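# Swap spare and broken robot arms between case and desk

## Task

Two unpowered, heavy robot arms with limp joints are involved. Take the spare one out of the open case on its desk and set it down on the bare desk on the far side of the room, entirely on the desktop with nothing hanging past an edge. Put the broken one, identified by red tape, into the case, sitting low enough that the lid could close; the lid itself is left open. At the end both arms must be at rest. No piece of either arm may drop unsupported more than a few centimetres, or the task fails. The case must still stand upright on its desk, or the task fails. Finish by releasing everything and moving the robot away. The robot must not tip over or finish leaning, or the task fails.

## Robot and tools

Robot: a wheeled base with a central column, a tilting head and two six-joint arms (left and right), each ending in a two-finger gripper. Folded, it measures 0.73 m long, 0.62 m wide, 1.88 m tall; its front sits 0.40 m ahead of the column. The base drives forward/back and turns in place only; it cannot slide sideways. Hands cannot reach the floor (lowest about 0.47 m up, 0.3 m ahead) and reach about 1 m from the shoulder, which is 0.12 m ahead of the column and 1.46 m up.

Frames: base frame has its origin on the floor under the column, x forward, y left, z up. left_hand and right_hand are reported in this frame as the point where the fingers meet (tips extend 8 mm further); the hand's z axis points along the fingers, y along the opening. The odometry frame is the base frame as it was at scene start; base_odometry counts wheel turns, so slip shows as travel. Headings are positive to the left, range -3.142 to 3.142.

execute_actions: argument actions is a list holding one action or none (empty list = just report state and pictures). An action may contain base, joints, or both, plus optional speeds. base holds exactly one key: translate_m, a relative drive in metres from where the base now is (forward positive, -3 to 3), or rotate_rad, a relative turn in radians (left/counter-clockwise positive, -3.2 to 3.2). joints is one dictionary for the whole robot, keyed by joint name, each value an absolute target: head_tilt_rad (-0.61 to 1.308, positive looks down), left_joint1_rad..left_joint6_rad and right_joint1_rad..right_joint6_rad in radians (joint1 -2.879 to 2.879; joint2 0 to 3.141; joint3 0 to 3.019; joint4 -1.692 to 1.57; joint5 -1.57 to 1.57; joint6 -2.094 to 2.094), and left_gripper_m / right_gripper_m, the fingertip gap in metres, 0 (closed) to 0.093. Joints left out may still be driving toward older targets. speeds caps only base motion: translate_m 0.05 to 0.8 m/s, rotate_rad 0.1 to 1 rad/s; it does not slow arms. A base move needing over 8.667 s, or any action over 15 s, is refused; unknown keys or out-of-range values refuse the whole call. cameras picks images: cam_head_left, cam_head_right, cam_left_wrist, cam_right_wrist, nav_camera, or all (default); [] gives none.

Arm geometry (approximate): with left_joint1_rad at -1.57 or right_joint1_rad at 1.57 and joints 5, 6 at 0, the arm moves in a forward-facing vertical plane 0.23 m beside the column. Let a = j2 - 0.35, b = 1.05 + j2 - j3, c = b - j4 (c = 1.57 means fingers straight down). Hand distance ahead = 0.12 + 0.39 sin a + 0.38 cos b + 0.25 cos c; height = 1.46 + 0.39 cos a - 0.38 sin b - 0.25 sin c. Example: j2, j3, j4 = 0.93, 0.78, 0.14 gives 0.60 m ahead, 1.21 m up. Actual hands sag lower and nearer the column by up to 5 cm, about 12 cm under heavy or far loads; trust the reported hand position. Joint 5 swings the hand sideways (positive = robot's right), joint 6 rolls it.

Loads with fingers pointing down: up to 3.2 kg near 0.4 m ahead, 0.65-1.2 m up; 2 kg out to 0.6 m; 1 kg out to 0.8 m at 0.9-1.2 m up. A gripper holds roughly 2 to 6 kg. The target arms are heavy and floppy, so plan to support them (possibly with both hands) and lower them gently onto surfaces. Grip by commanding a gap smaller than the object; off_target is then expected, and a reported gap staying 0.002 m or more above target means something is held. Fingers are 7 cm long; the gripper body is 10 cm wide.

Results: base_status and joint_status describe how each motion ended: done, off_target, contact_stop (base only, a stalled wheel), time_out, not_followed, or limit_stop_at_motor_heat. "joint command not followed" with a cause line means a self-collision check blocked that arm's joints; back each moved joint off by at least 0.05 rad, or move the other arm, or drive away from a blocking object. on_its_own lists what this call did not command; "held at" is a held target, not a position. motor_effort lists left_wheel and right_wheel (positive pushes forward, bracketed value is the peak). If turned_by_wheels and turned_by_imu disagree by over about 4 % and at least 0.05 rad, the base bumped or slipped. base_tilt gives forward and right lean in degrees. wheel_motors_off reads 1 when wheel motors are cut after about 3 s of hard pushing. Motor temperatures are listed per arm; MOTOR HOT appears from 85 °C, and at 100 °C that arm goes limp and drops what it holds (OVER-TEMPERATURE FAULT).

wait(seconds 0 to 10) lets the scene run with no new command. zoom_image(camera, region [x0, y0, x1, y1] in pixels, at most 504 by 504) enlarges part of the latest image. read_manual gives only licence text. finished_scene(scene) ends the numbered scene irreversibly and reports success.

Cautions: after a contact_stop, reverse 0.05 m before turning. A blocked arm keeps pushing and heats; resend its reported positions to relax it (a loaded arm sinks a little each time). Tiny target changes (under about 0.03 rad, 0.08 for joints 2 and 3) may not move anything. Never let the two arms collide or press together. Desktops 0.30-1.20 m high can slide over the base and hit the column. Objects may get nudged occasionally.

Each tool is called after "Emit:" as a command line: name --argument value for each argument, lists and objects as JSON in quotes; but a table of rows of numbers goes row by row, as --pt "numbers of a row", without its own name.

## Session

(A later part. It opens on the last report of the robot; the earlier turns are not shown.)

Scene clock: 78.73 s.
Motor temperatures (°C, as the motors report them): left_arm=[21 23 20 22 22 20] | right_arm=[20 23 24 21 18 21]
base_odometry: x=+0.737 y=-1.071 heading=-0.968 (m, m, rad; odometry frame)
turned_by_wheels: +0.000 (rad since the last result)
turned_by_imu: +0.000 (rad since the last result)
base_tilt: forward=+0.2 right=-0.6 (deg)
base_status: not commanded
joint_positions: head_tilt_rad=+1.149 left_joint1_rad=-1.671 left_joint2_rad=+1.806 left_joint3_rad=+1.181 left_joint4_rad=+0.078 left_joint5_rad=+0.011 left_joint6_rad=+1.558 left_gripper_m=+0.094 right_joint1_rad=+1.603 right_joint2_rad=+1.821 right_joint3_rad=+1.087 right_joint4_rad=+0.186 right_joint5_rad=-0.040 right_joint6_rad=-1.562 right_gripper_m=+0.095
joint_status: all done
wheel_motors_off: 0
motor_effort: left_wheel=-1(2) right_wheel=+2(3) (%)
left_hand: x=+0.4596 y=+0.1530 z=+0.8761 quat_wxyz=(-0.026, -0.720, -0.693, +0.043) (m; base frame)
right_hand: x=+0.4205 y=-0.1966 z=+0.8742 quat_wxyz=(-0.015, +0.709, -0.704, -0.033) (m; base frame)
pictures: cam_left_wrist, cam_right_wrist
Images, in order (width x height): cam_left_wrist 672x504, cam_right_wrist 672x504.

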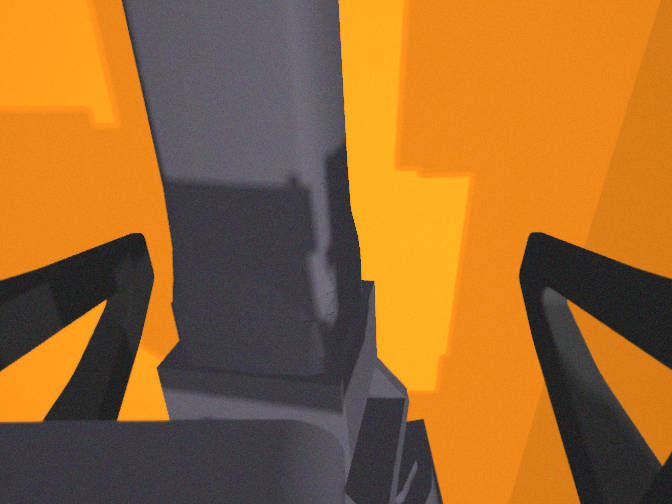

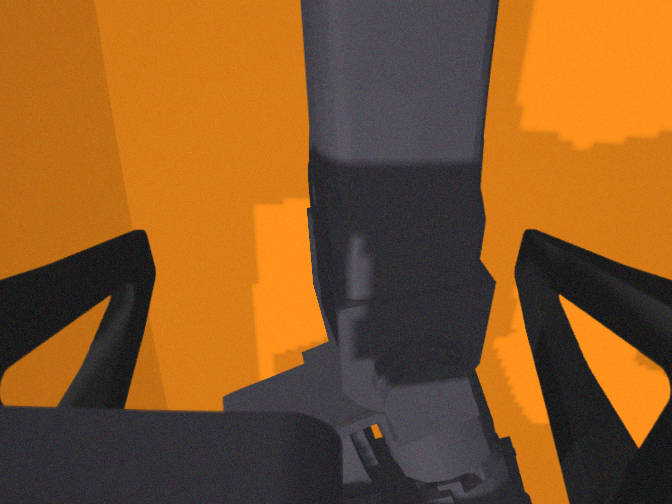

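Emit:
execute_actions --actions '[{"joints":{"left_joint2_rad":1.83,"right_joint2_rad":1.84,"left_joint3_rad":1.29,"right_joint3_rad":1.19,"left_joint4_rad":0.05,"left_joint1_rad":-1.65,"right_joint4_rad":0.16}}]' --cameras '["cam_left_wrist","cam_right_wrist"]'

Emit:
execute_actions --actions '[{"joints":{"left_joint2_rad":1.92,"right_joint2_rad":1.93,"left_joint3_rad":1.34,"right_joint3_rad":1.24}}]' --cameras '["cam_left_wrist","cam_right_wrist"]'

Scene clock: 85.10 s.
Motor temperatures (°C, as the motors report them): left_arm=[21 23 19 22 22 20] | right_arm=[20 23 24 21 18 21]
base_odometry: x=+0.737 y=-1.071 heading=-0.968 (m, m, rad; odometry frame)
turned_by_wheels: +0.000 (rad since the last result)
turned_by_imu: +0.002 (rad since the last result)
base_tilt: forward=+0.2 right=-0.5 (deg)
base_status: not commanded
joint_positions: head_tilt_rad=+1.149 left_joint1_rad=-1.665 left_joint2_rad=+1.827 left_joint3_rad=+1.292 left_joint4_rad=+0.052 left_joint5_rad=+0.011 left_joint6_rad=+1.558 left_gripper_m=+0.094 right_joint1_rad=+1.603 right_joint2_rad=+1.831 right_joint3_rad=+1.196 right_joint4_rad=+0.169 right_joint5_rad=-0.040 right_joint6_rad=-1.562 right_gripper_m=+0.095
joint_status: all done
wheel_motors_off: 0
motor_effort: left_wheel=-2(2) right_wheel=+1(3) (%)
left_hand: x=+0.5111 y=+0.1538 z=+0.8660 quat_wxyz=(-0.047, -0.718, -0.694, +0.019) (m; base frame)
right_hand: x=+0.4784 y=-0.1954 z=+0.8648 quat_wxyz=(-0.044, +0.709, -0.704, -0.004) (m; base frame)
pictures: cam_left_wrist, cam_right_wrist
Images, in order (width x height): cam_left_wrist 672x504, cam_right_wrist 672x504.

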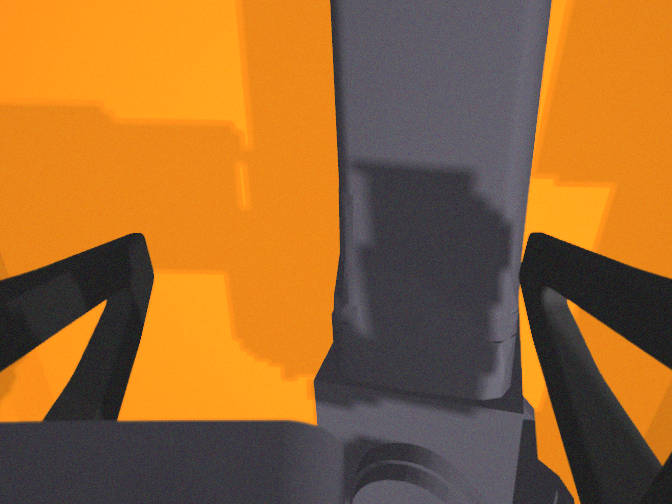

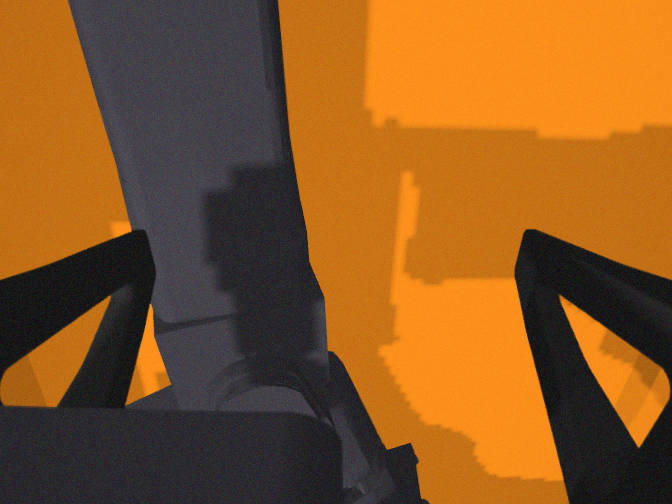

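Scene clock: 86.13 s.
Motor temperatures (°C, as the motors report them): left_arm=[21 23 19 22 22 20] | right_arm=[20 23 24 21 18 21]
base_odometry: x=+0.737 y=-1.071 heading=-0.968 (m, m, rad; odometry frame)
turned_by_wheels: +0.000 (rad since the last result)
turned_by_imu: +0.000 (rad since the last result)
base_tilt: forward=+0.1 right=-0.5 (deg)
base_status: not commanded
joint_positions: head_tilt_rad=+1.149 left_joint1_rad=-1.664 left_joint2_rad=+1.923 left_joint3_rad=+1.338 left_joint4_rad=+0.042 left_joint5_rad=+0.011 left_joint6_rad=+1.558 left_gripper_m=+0.094 right_joint1_rad=+1.603 right_joint2_rad=+1.886 right_joint3_rad=+1.249 right_joint4_rad=+0.169 right_joint5_rad=-0.040 right_joint6_rad=-1.562 right_gripper_m=+0.095
joint_status: all done
wheel_motors_off: 0
motor_effort: left_wheel=-2(3) right_wheel=+0(2) (%)
left_hand: x=+0.4784 y=+0.1535 z=+0.8296 quat_wxyz=(-0.025, -0.718, -0.694, +0.039) (m; base frame)
right_hand: x=+0.4785 y=-0.1948 z=+0.8436 quat_wxyz=(-0.044, +0.709, -0.704, -0.005) (m; base frame)
pictures: cam_left_wrist, cam_right_wrist
Images, in order (width x height): cam_left_wrist 672x504, cam_right_wrist 672x504.

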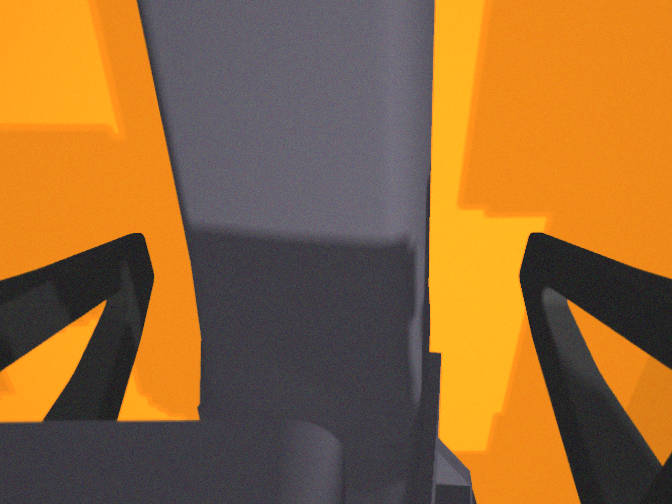

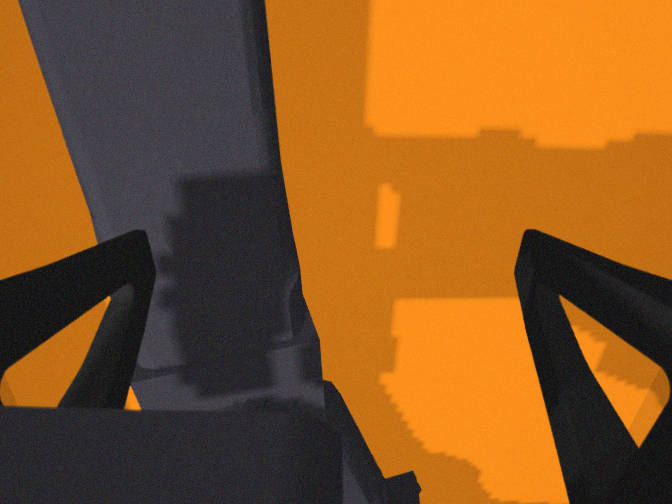

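Emit:
execute_actions --actions '[{"joints":{"right_joint2_rad":1.83,"right_joint3_rad":1.2,"left_joint2_rad":1.98,"left_joint3_rad":1.41}}]' --cameras '[]'

Emit:
execute_actions --actions '[{"joints":{"right_joint2_rad":1.84,"right_joint3_rad":1.125}}]' --cameras '["cam_right_wrist"]'

Emit:
execute_actions --actions '[{"joints":{"right_joint2_rad":1.94,"right_joint3_rad":1.25,"left_joint2_rad":2.03,"left_joint3_rad":1.47}}]' --cameras '["cam_left_wrist","cam_right_wrist","cam_head_right"]'

Scene clock: 93.87 s.
Motor temperatures (°C, as the motors report them): left_arm=[21 23 19 22 22 20] | right_arm=[20 23 24 21 18 21]
base_odometry: x=+0.737 y=-1.071 heading=-0.968 (m, m, rad; odometry frame)
turned_by_wheels: +0.000 (rad since the last result)
turned_by_imu: +0.002 (rad since the last result)
base_tilt: forward=+0.2 right=-0.6 (deg)
base_status: not commanded
joint_positions: head_tilt_rad=+1.149 left_joint1_rad=-1.664 left_joint2_rad=+1.970 left_joint3_rad=+1.413 left_joint4_rad=+0.044 left_joint5_rad=+0.011 left_joint6_rad=+1.558 left_gripper_m=+0.094 right_joint1_rad=+1.603 right_joint2_rad=+1.849 right_joint3_rad=+1.197 right_joint4_rad=+0.169 right_joint5_rad=-0.040 right_joint6_rad=-1.562 right_gripper_m=+0.095
joint_status: all done
wheel_motors_off: 0
motor_effort: left_wheel=-1(2) right_wheel=+1(1) (%)
left_hand: x=+0.4960 y=+0.1512 z=+0.8114 quat_wxyz=(-0.036, -0.718, -0.694, +0.029) (m; base frame)
right_hand: x=+0.4683 y=-0.1954 z=+0.8585 quat_wxyz=(-0.038, +0.709, -0.704, -0.010) (m; base frame)
pictures: none
No camera images: the call's "cameras" was empty. Leave "cameras" out to get every camera's image.

Scene clock: 94.63 s.
Motor temperatures (°C, as the motors report them): left_arm=[21 23 19 22 22 20] | right_arm=[20 23 24 21 18 21]
base_odometry: x=+0.737 y=-1.071 heading=-0.968 (m, m, rad; odometry frame)
turned_by_wheels: +0.000 (rad since the last result)
turned_by_imu: +0.000 (rad since the last result)
base_tilt: forward=+0.2 right=-0.5 (deg)
base_status: not commanded
joint_positions: head_tilt_rad=+1.149 left_joint1_rad=-1.664 left_joint2_rad=+1.970 left_joint3_rad=+1.413 left_joint4_rad=+0.044 left_joint5_rad=+0.011 left_joint6_rad=+1.558 left_gripper_m=+0.094 right_joint1_rad=+1.603 right_joint2_rad=+1.848 right_joint3_rad=+1.121 right_joint4_rad=+0.169 right_joint5_rad=-0.040 right_joint6_rad=-1.562 right_gripper_m=+0.095
joint_status: all done
wheel_motors_off: 0
motor_effort: left_wheel=-2(2) right_wheel=+1(1) (%)
left_hand: x=+0.4960 y=+0.1512 z=+0.8114 quat_wxyz=(-0.036, -0.718, -0.694, +0.029) (m; base frame)
right_hand: x=+0.4222 y=-0.1963 z=+0.8635 quat_wxyz=(-0.012, +0.709, -0.704, -0.036) (m; base frame)
pictures: cam_right_wrist
Images, in order (width x height): cam_right_wrist 672x504.

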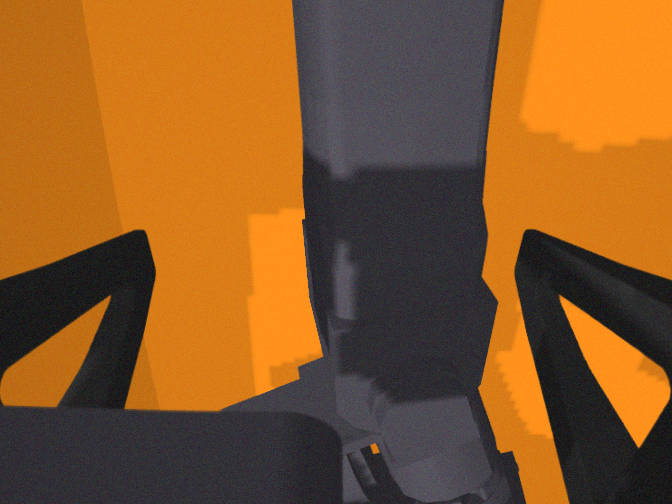

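Scene clock: 95.37 s.
Motor temperatures (°C, as the motors report them): left_arm=[21 23 19 22 22 20] | right_arm=[20 23 24 21 18 21]
base_odometry: x=+0.737 y=-1.071 heading=-0.968 (m, m, rad; odometry frame)
turned_by_wheels: +0.000 (rad since the last result)
turned_by_imu: +0.000 (rad since the last result)
base_tilt: forward=+0.2 right=-0.6 (deg)
base_status: not commanded
joint_positions: head_tilt_rad=+1.149 left_joint1_rad=-1.664 left_joint2_rad=+2.008 left_joint3_rad=+1.461 left_joint4_rad=+0.042 left_joint5_rad=+0.007 left_joint6_rad=+1.558 left_gripper_m=+0.094 right_joint1_rad=+1.603 right_joint2_rad=+1.922 right_joint3_rad=+1.255 right_joint4_rad=+0.169 right_joint5_rad=-0.040 right_joint6_rad=-1.562 right_gripper_m=+0.095
joint_status: all done
wheel_motors_off: 0
motor_effort: left_wheel=-1(2) right_wheel=+2(2) (%)
left_hand: x=+0.5010 y=+0.1505 z=+0.7965 quat_wxyz=(-0.037, -0.718, -0.695, +0.025) (m; base frame)
right_hand: x=+0.4596 y=-0.1948 z=+0.8310 quat_wxyz=(-0.033, +0.709, -0.704, -0.016) (m; base frame)
pictures: cam_head_right, cam_left_wrist, cam_right_wrist
Images, in order (width x height): cam_head_right 672x504, cam_left_wrist 672x504, cam_right_wrist 672x504.

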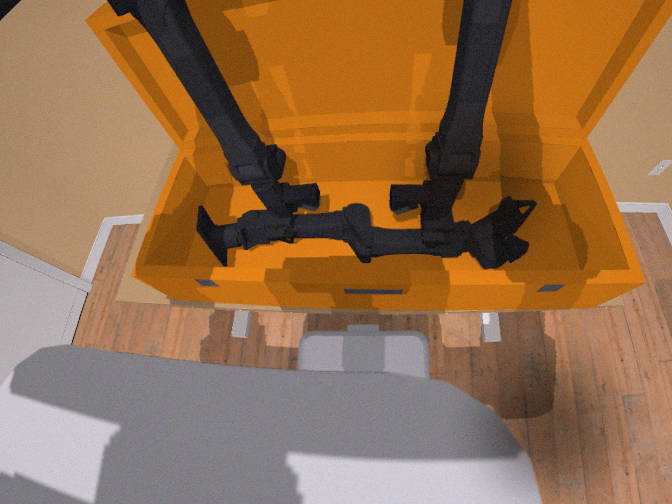

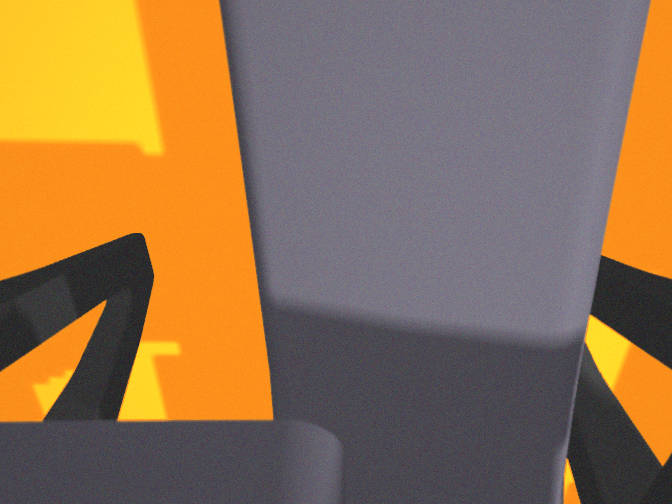

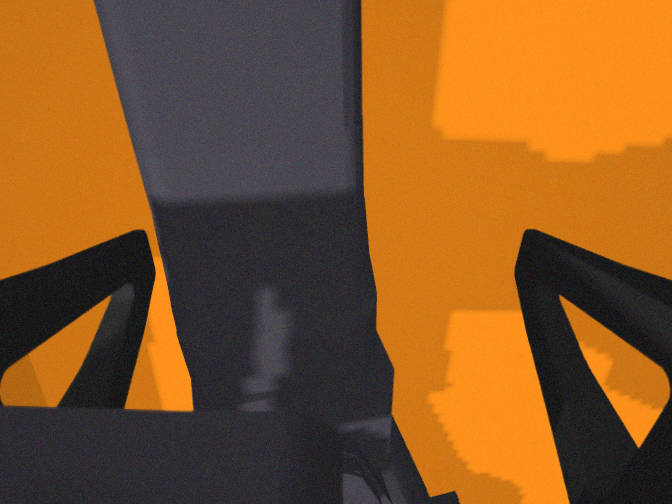

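Emit:
execute_actions --actions '[{"joints":{"right_joint3_rad":1.2,"right_joint2_rad":1.96}}]' --cameras '[]'

Emit:
execute_actions --actions '[{"joints":{"right_joint2_rad":2.06,"right_joint3_rad":1.33,"left_joint2_rad":2.07,"left_joint3_rad":1.49}}]' --cameras '["cam_left_wrist","cam_right_wrist"]'

Scene clock: 100.57 s.
Motor temperatures (°C, as the motors report them): left_arm=[21 23 19 22 22 20] | right_arm=[20 23 24 21 18 21]
base_odometry: x=+0.737 y=-1.071 heading=-0.968 (m, m, rad; odometry frame)
turned_by_wheels: +0.000 (rad since the last result)
turned_by_imu: +0.002 (rad since the last result)
base_tilt: forward=+0.2 right=-0.7 (deg)
base_status: not commanded
joint_positions: head_tilt_rad=+1.149 left_joint1_rad=-1.664 left_joint2_rad=+2.008 left_joint3_rad=+1.461 left_joint4_rad=+0.042 left_joint5_rad=+0.007 left_joint6_rad=+1.558 left_gripper_m=+0.094 right_joint1_rad=+1.603 right_joint2_rad=+1.937 right_joint3_rad=+1.206 right_joint4_rad=+0.171 right_joint5_rad=-0.040 right_joint6_rad=-1.563 right_gripper_m=+0.095
joint_status: all done
wheel_motors_off: 0
motor_effort: left_wheel=-1(2) right_wheel=+1(2) (%)
left_hand: x=+0.5008 y=+0.1505 z=+0.7965 quat_wxyz=(-0.037, -0.718, -0.695, +0.025) (m; base frame)
right_hand: x=+0.4203 y=-0.1954 z=+0.8295 quat_wxyz=(-0.011, +0.709, -0.704, -0.037) (m; base frame)
pictures: none
No camera images: the call's "cameras" was empty. Leave "cameras" out to get every camera's image.

Scene clock: 101.40 s.
Motor temperatures (°C, as the motors report them): left_arm=[21 23 19 22 22 20] | right_arm=[20 23 24 21 18 21]
base_odometry: x=+0.737 y=-1.071 heading=-0.968 (m, m, rad; odometry frame)
turned_by_wheels: +0.000 (rad since the last result)
turned_by_imu: +0.000 (rad since the last result)
base_tilt: forward=+0.1 right=-0.6 (deg)
base_status: not commanded
joint_positions: head_tilt_rad=+1.149 left_joint1_rad=-1.664 left_joint2_rad=+2.010 left_joint3_rad=+1.463 left_joint4_rad=+0.040 left_joint5_rad=+0.006 left_joint6_rad=+1.558 left_gripper_m=+0.094 right_joint1_rad=+1.603 right_joint2_rad=+2.053 right_joint3_rad=+1.330 right_joint4_rad=+0.171 right_joint5_rad=-0.040 right_joint6_rad=-1.564 right_gripper_m=+0.095
joint_status: all done
wheel_motors_off: 0
motor_effort: left_wheel=-1(2) right_wheel=+2(2) (%)
left_hand: x=+0.5005 y=+0.1506 z=+0.7958 quat_wxyz=(-0.037, -0.718, -0.695, +0.025) (m; base frame)
right_hand: x=+0.4218 y=-0.1941 z=+0.7844 quat_wxyz=(-0.014, +0.710, -0.703, -0.034) (m; base frame)
pictures: cam_left_wrist, cam_right_wrist
Images, in order (width x height): cam_left_wrist 672x504, cam_right_wrist 672x504.

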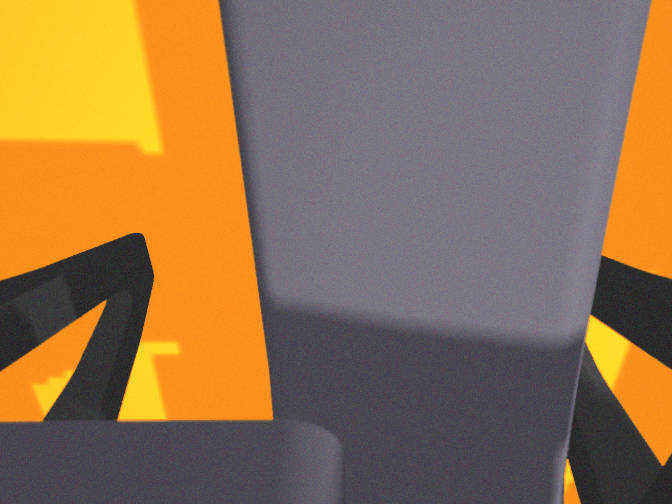

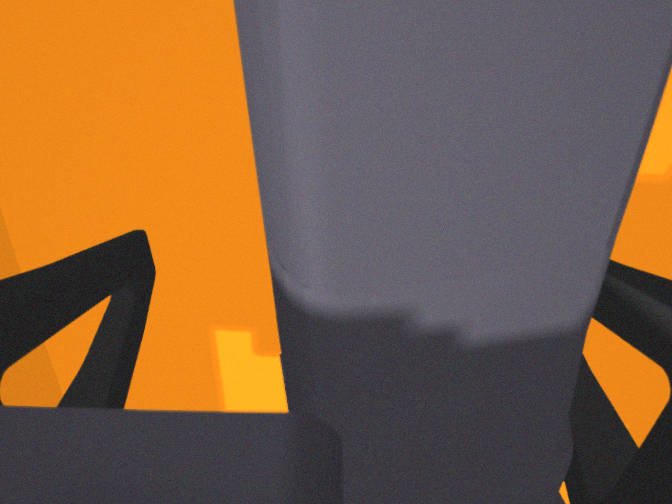

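Emit:
execute_actions --actions '[{"joints":{"left_gripper_m":0,"right_gripper_m":0,"left_joint2_rad":2.01,"left_joint3_rad":1.46}}]' --cameras '["cam_left_wrist","cam_right_wrist"]'

Emit:
execute_actions --actions '[{"joints":{"left_joint2_rad":1.85,"left_joint3_rad":1.37,"right_joint2_rad":1.88,"right_joint3_rad":1.24}}]' --cameras '["cam_left_wrist","cam_right_wrist","cam_head_left"]'

Scene clock: 105.57 s.
Motor temperatures (°C, as the motors report them): left_arm=[21 23 19 22 22 20] | right_arm=[20 23 24 21 18 21]
base_odometry: x=+0.737 y=-1.071 heading=-0.968 (m, m, rad; odometry frame)
turned_by_wheels: +0.000 (rad since the last result)
turned_by_imu: +0.002 (rad since the last result)
base_tilt: forward=+0.2 right=-0.6 (deg)
base_status: not commanded
joint_positions: head_tilt_rad=+1.149 left_joint1_rad=-1.664 left_joint2_rad=+2.010 left_joint3_rad=+1.436 left_joint4_rad=+0.038 left_joint5_rad=+0.010 left_joint6_rad=+1.540 left_gripper_m=+0.056 right_joint1_rad=+1.603 right_joint2_rad=+2.053 right_joint3_rad=+1.355 right_joint4_rad=+0.167 right_joint5_rad=-0.039 right_joint6_rad=-1.574 right_gripper_m=+0.059
joint_status: left_gripper_m off_target (ended at +0.056, target +0.000); right_gripper_m off_target (ended at +0.059, target +0.000); the others done
wheel_motors_off: 0
motor_effort: left_wheel=+0(1) right_wheel=+1(2) (%)
left_hand: x=+0.4831 y=+0.1507 z=+0.7963 quat_wxyz=(-0.027, -0.712, -0.701, +0.037) (m; base frame)
right_hand: x=+0.4369 y=-0.1939 z=+0.7827 quat_wxyz=(-0.021, +0.714, -0.700, -0.026) (m; base frame)
pictures: cam_left_wrist, cam_right_wrist
Images, in order (width x height): cam_left_wrist 672x504, cam_right_wrist 672x504.

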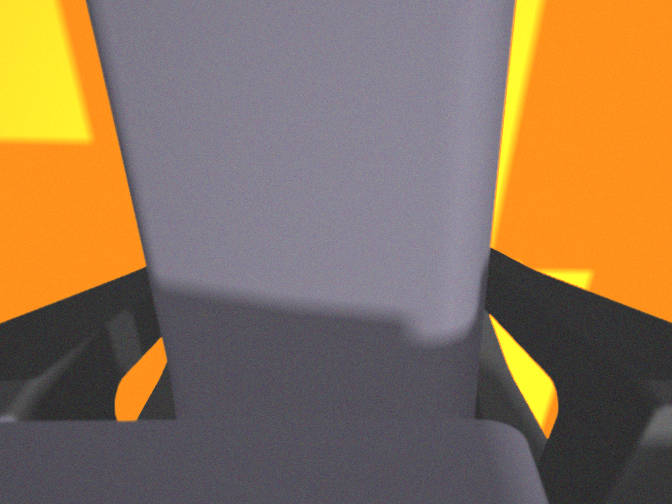

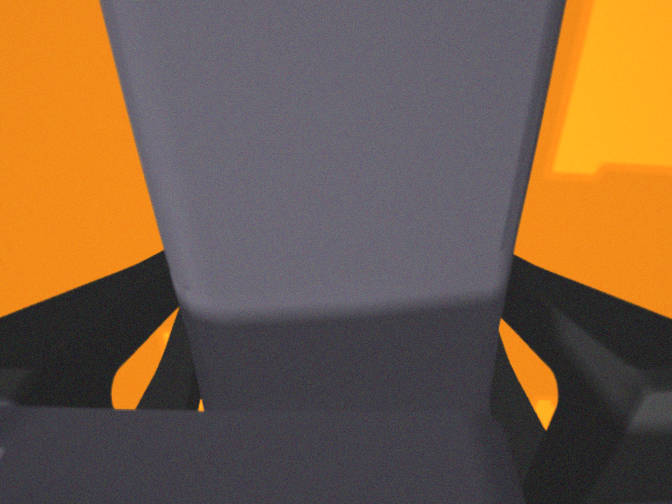

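Scene clock: 106.63 s.
Motor temperatures (°C, as the motors report them): left_arm=[21 24 19 22 22 20] | right_arm=[20 23 24 21 18 21]
base_odometry: x=+0.737 y=-1.071 heading=-0.968 (m, m, rad; odometry frame)
turned_by_wheels: +0.000 (rad since the last result)
turned_by_imu: +0.000 (rad since the last result)
base_tilt: forward=+0.2 right=-0.6 (deg)
base_status: not commanded
joint_positions: head_tilt_rad=+1.149 left_joint1_rad=-1.664 left_joint2_rad=+1.969 left_joint3_rad=+1.380 left_joint4_rad=+0.052 left_joint5_rad=+0.020 left_joint6_rad=+1.567 left_gripper_m=+0.055 right_joint1_rad=+1.607 right_joint2_rad=+2.002 right_joint3_rad=+1.261 right_joint4_rad=+0.167 right_joint5_rad=-0.043 right_joint6_rad=-1.560 right_gripper_m=+0.056
joint_status: all done
wheel_motors_off: 0
on_its_own: right_gripper_m moved -0.003 toward your old target +0.000
motor_effort: left_wheel=-1(3) right_wheel=+1(0) (%)
left_hand: x=+0.4778 y=+0.1503 z=+0.8123 quat_wxyz=(-0.030, -0.721, -0.691, +0.040) (m; base frame)
right_hand: x=+0.4118 y=-0.1918 z=+0.8057 quat_wxyz=(-0.008, +0.709, -0.704, -0.044) (m; base frame)
pictures: cam_head_left, cam_left_wrist, cam_right_wrist
Images, in order (width x height): cam_head_left 672x504, cam_left_wrist 672x504, cam_right_wrist 672x504.

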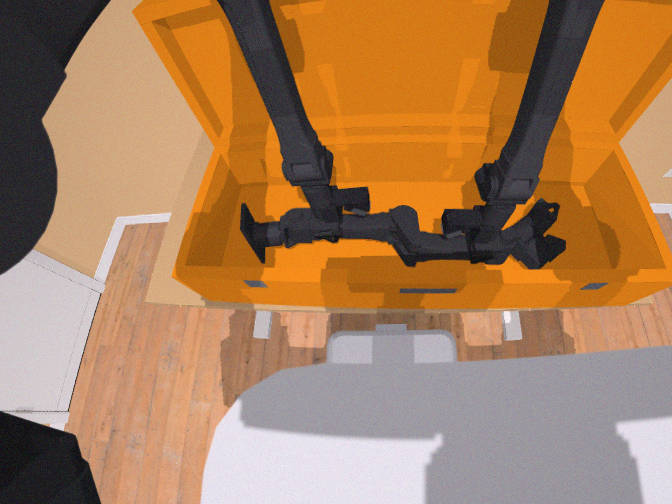

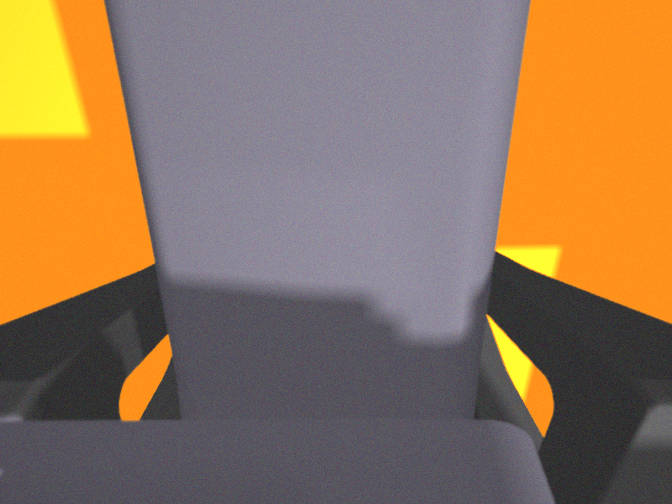

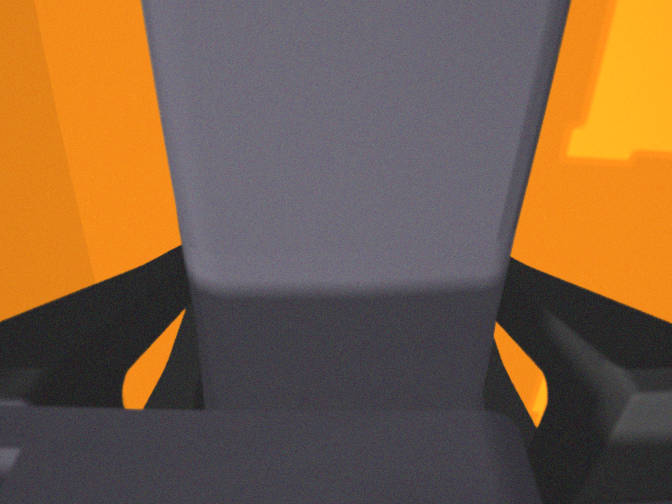

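Emit:
execute_actions --actions '[{"joints":{"left_joint2_rad":1.72,"left_joint3_rad":1.27,"right_joint2_rad":1.75,"right_joint3_rad":1.18}}]' --cameras '["cam_left_wrist","cam_right_wrist","cam_head_left"]'

Emit:
execute_actions --actions '[{"joints":{"left_joint2_rad":1.6,"left_joint3_rad":1.18,"right_joint2_rad":1.63,"right_joint3_rad":1.1}}]' --cameras '["cam_left_wrist","cam_right_wrist","cam_head_left"]'

Scene clock: 111.47 s.
Motor temperatures (°C, as the motors report them): left_arm=[21 25 19 22 22 20] | right_arm=[20 24 24 21 18 21]
base_odometry: x=+0.737 y=-1.071 heading=-0.968 (m, m, rad; odometry frame)
turned_by_wheels: +0.000 (rad since the last result)
turned_by_imu: +0.002 (rad since the last result)
base_tilt: forward=+0.1 right=-0.7 (deg)
base_status: not commanded
joint_positions: head_tilt_rad=+1.149 left_joint1_rad=-1.664 left_joint2_rad=+1.819 left_joint3_rad=+1.286 left_joint4_rad=+0.057 left_joint5_rad=+0.011 left_joint6_rad=+1.557 left_gripper_m=+0.055 right_joint1_rad=+1.613 right_joint2_rad=+1.868 right_joint3_rad=+1.200 right_joint4_rad=+0.157 right_joint5_rad=-0.044 right_joint6_rad=-1.574 right_gripper_m=+0.056
joint_status: all done
wheel_motors_off: 0
motor_effort: left_wheel=-1(2) right_wheel=+1(2) (%)
left_hand: x=+0.5131 y=+0.1551 z=+0.8690 quat_wxyz=(-0.049, -0.717, -0.695, +0.016) (m; base frame)
right_hand: x=+0.4555 y=-0.1879 z=+0.8521 quat_wxyz=(-0.033, +0.715, -0.698, -0.024) (m; base frame)
pictures: cam_head_left, cam_left_wrist, cam_right_wrist
Images, in order (width x height): cam_head_left 672x504, cam_left_wrist 672x504, cam_right_wrist 672x504.

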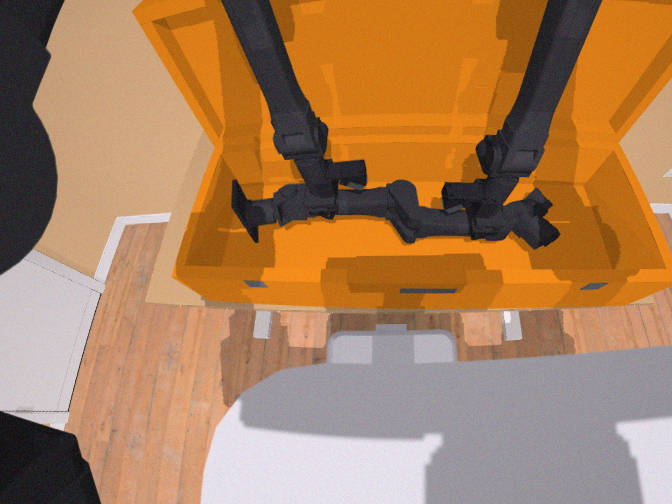

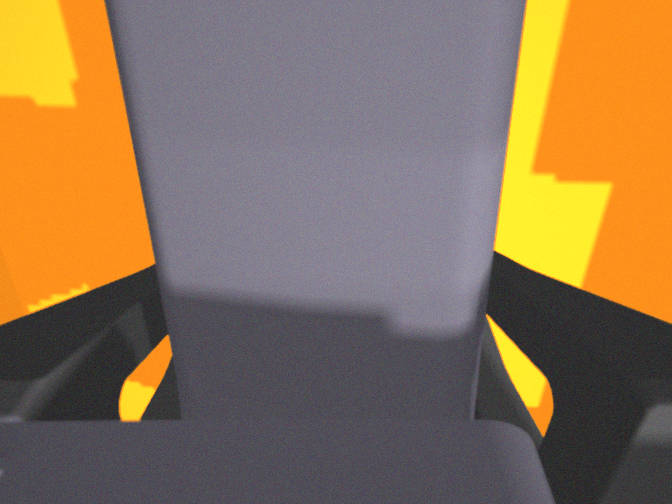

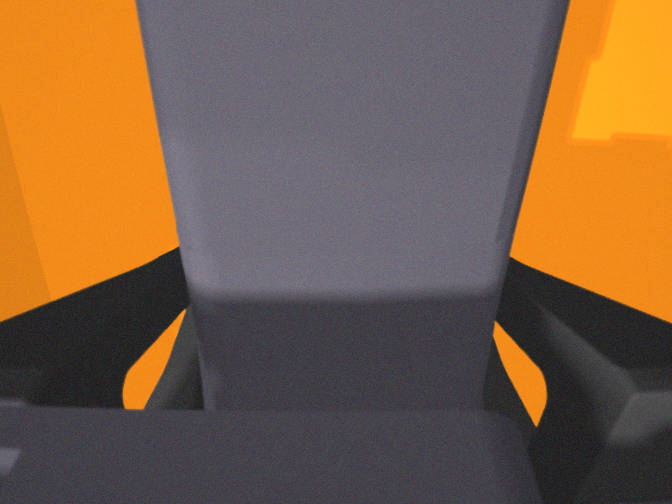

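Scene clock: 112.40 s.
Motor temperatures (°C, as the motors report them): left_arm=[21 25 19 22 22 20] | right_arm=[20 25 24 21 18 21]
base_odometry: x=+0.737 y=-1.071 heading=-0.968 (m, m, rad; odometry frame)
turned_by_wheels: +0.000 (rad since the last result)
turned_by_imu: +0.000 (rad since the last result)
base_tilt: forward=+0.2 right=-0.6 (deg)
base_status: not commanded
joint_positions: head_tilt_rad=+1.149 left_joint1_rad=-1.664 left_joint2_rad=+1.714 left_joint3_rad=+1.190 left_joint4_rad=+0.053 left_joint5_rad=+0.011 left_joint6_rad=+1.554 left_gripper_m=+0.055 right_joint1_rad=+1.618 right_joint2_rad=+1.769 right_joint3_rad=+1.107 right_joint4_rad=+0.153 right_joint5_rad=-0.045 right_joint6_rad=-1.575 right_gripper_m=+0.056
joint_status: all done
wheel_motors_off: 0
motor_effort: left_wheel=+0(2) right_wheel=+1(2) (%)
left_hand: x=+0.5119 y=+0.1584 z=+0.9090 quat_wxyz=(-0.051, -0.716, -0.696, +0.015) (m; base frame)
right_hand: x=+0.4549 y=-0.1855 z=+0.8899 quat_wxyz=(-0.036, +0.716, -0.697, -0.026) (m; base frame)
pictures: cam_head_left, cam_left_wrist, cam_right_wrist
Images, in order (width x height): cam_head_left 672x504, cam_left_wrist 672x504, cam_right_wrist 672x504.

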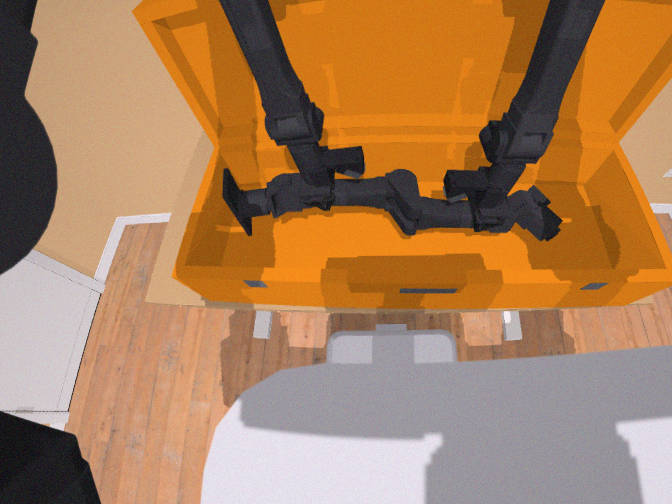

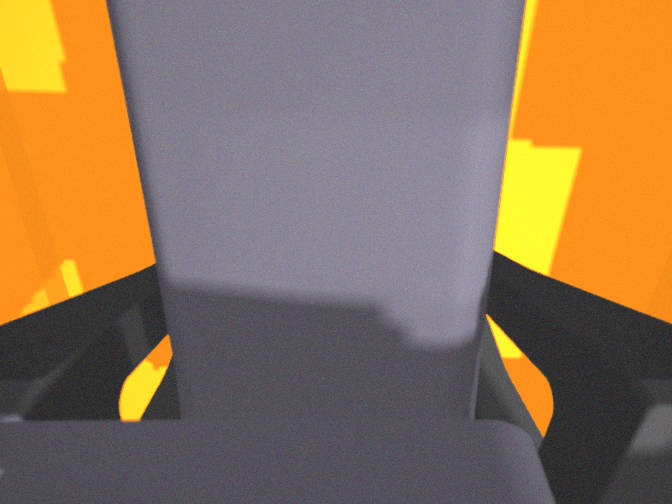

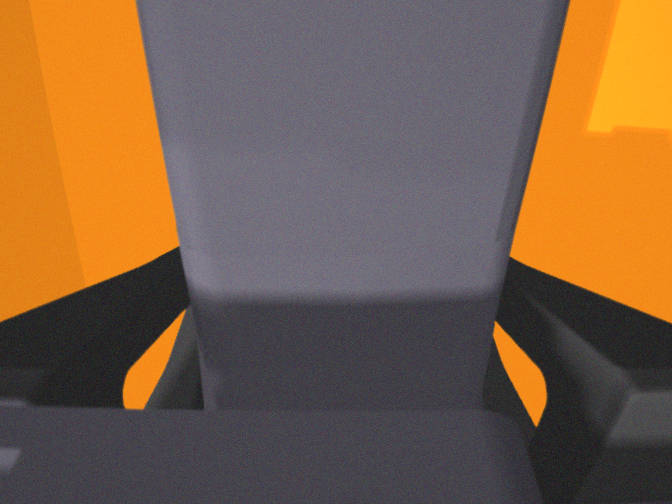

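Emit:
execute_actions --actions '[{"joints":{"left_joint2_rad":1.4,"left_joint3_rad":1.02,"right_joint2_rad":1.42,"right_joint3_rad":0.93,"left_joint4_rad":0,"right_joint4_rad":0.1,"left_joint1_rad":-1.67,"right_joint1_rad":1.62}}]' --cameras '["cam_head_left"]'

Emit:
execute_actions --actions '[{"joints":{"left_joint2_rad":1.2,"left_joint3_rad":0.88,"right_joint2_rad":1.21,"right_joint3_rad":0.78,"left_joint4_rad":-0.09,"right_joint4_rad":0.02,"left_joint1_rad":-1.69,"right_joint1_rad":1.63}}]' --cameras '["cam_head_left","cam_left_wrist","cam_right_wrist"]'

Scene clock: 121.03 s.
Motor temperatures (°C, as the motors report them): left_arm=[21 26 19 22 22 20] | right_arm=[20 26 24 21 18 21]
base_odometry: x=+0.737 y=-1.071 heading=-0.968 (m, m, rad; odometry frame)
turned_by_wheels: +0.000 (rad since the last result)
turned_by_imu: +0.002 (rad since the last result)
base_tilt: forward=+0.1 right=-0.8 (deg)
base_status: not commanded
joint_positions: head_tilt_rad=+1.149 left_joint1_rad=-1.672 left_joint2_rad=+1.492 left_joint3_rad=+1.021 left_joint4_rad=-0.002 left_joint5_rad=+0.008 left_joint6_rad=+1.550 left_gripper_m=+0.054 right_joint1_rad=+1.628 right_joint2_rad=+1.559 right_joint3_rad=+0.941 right_joint4_rad=+0.092 right_joint5_rad=-0.045 right_joint6_rad=-1.568 right_gripper_m=+0.055
joint_status: all done
wheel_motors_off: 0
motor_effort: left_wheel=+0(4) right_wheel=+1(4) (%)
left_hand: x=+0.5051 y=+0.1606 z=+0.9907 quat_wxyz=(-0.052, -0.716, -0.696, +0.017) (m; base frame)
right_hand: x=+0.4468 y=-0.1829 z=+0.9661 quat_wxyz=(-0.032, +0.715, -0.697, -0.034) (m; base frame)
pictures: cam_head_left
Images, in order (width x height): cam_head_left 672x504.

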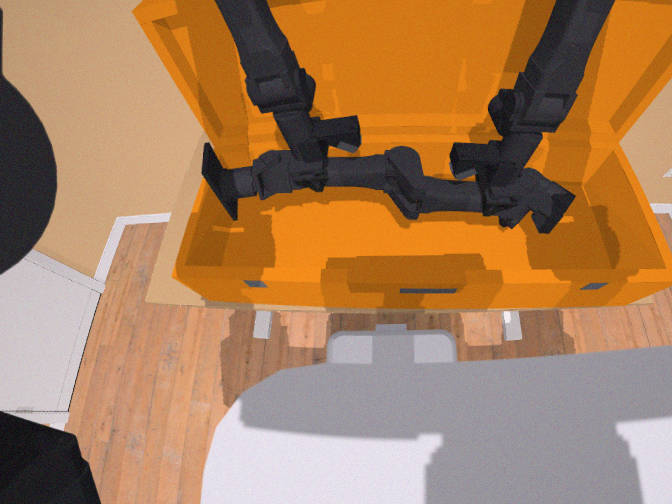

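Scene clock: 122.43 s.
Motor temperatures (°C, as the motors report them): left_arm=[21 26 19 22 22 20] | right_arm=[20 26 24 21 18 21]
base_odometry: x=+0.737 y=-1.071 heading=-0.968 (m, m, rad; odometry frame)
turned_by_wheels: +0.000 (rad since the last result)
turned_by_imu: +0.001 (rad since the last result)
base_tilt: forward=+0.2 right=-0.5 (deg)
base_status: not commanded
joint_positions: head_tilt_rad=+1.149 left_joint1_rad=-1.687 left_joint2_rad=+1.292 left_joint3_rad=+0.876 left_joint4_rad=-0.085 left_joint5_rad=+0.007 left_joint6_rad=+1.534 left_gripper_m=+0.054 right_joint1_rad=+1.635 right_joint2_rad=+1.345 right_joint3_rad=+0.780 right_joint4_rad=+0.010 right_joint5_rad=-0.037 right_joint6_rad=-1.572 right_gripper_m=+0.055
joint_status: all done
wheel_motors_off: 0
motor_effort: left_wheel=-1(2) right_wheel=+1(4) (%)
left_hand: x=+0.4803 y=+0.1600 z=+1.0592 quat_wxyz=(-0.045, -0.713, -0.699, +0.031) (m; base frame)
right_hand: x=+0.4235 y=-0.1847 z=+1.0386 quat_wxyz=(-0.022, +0.718, -0.694, -0.044) (m; base frame)
pictures: cam_head_left, cam_left_wrist, cam_right_wrist
Images, in order (width x height): cam_head_left 672x504, cam_left_wrist 672x504, cam_right_wrist 672x504.

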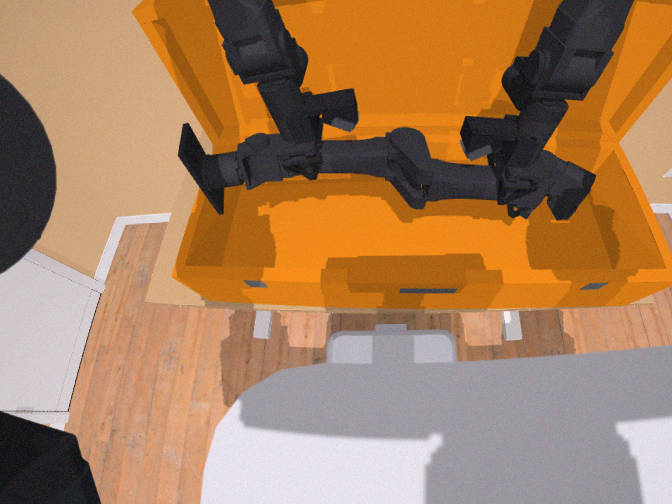

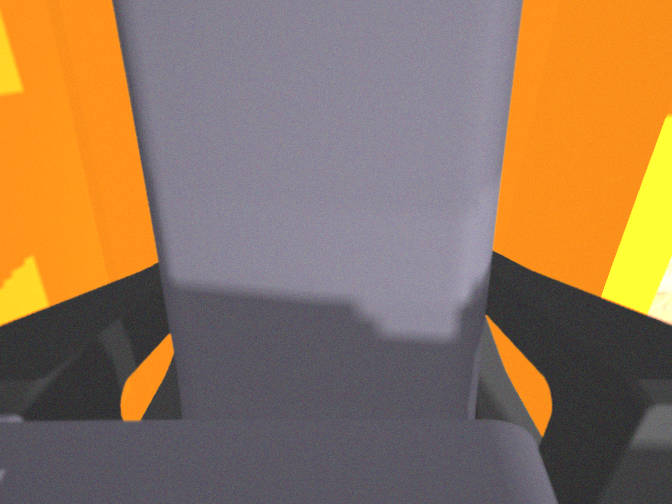

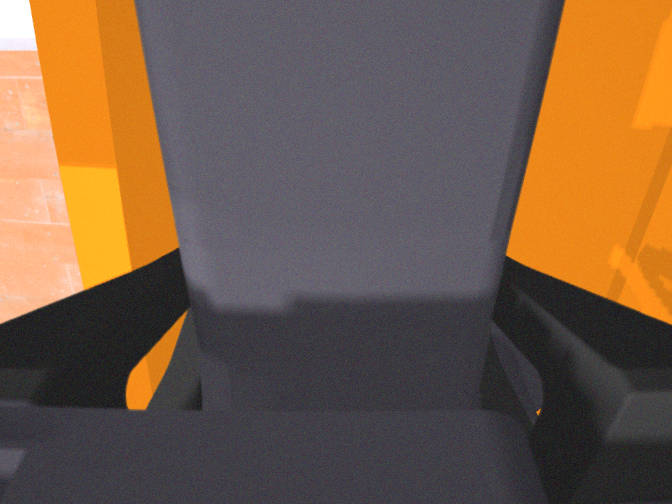

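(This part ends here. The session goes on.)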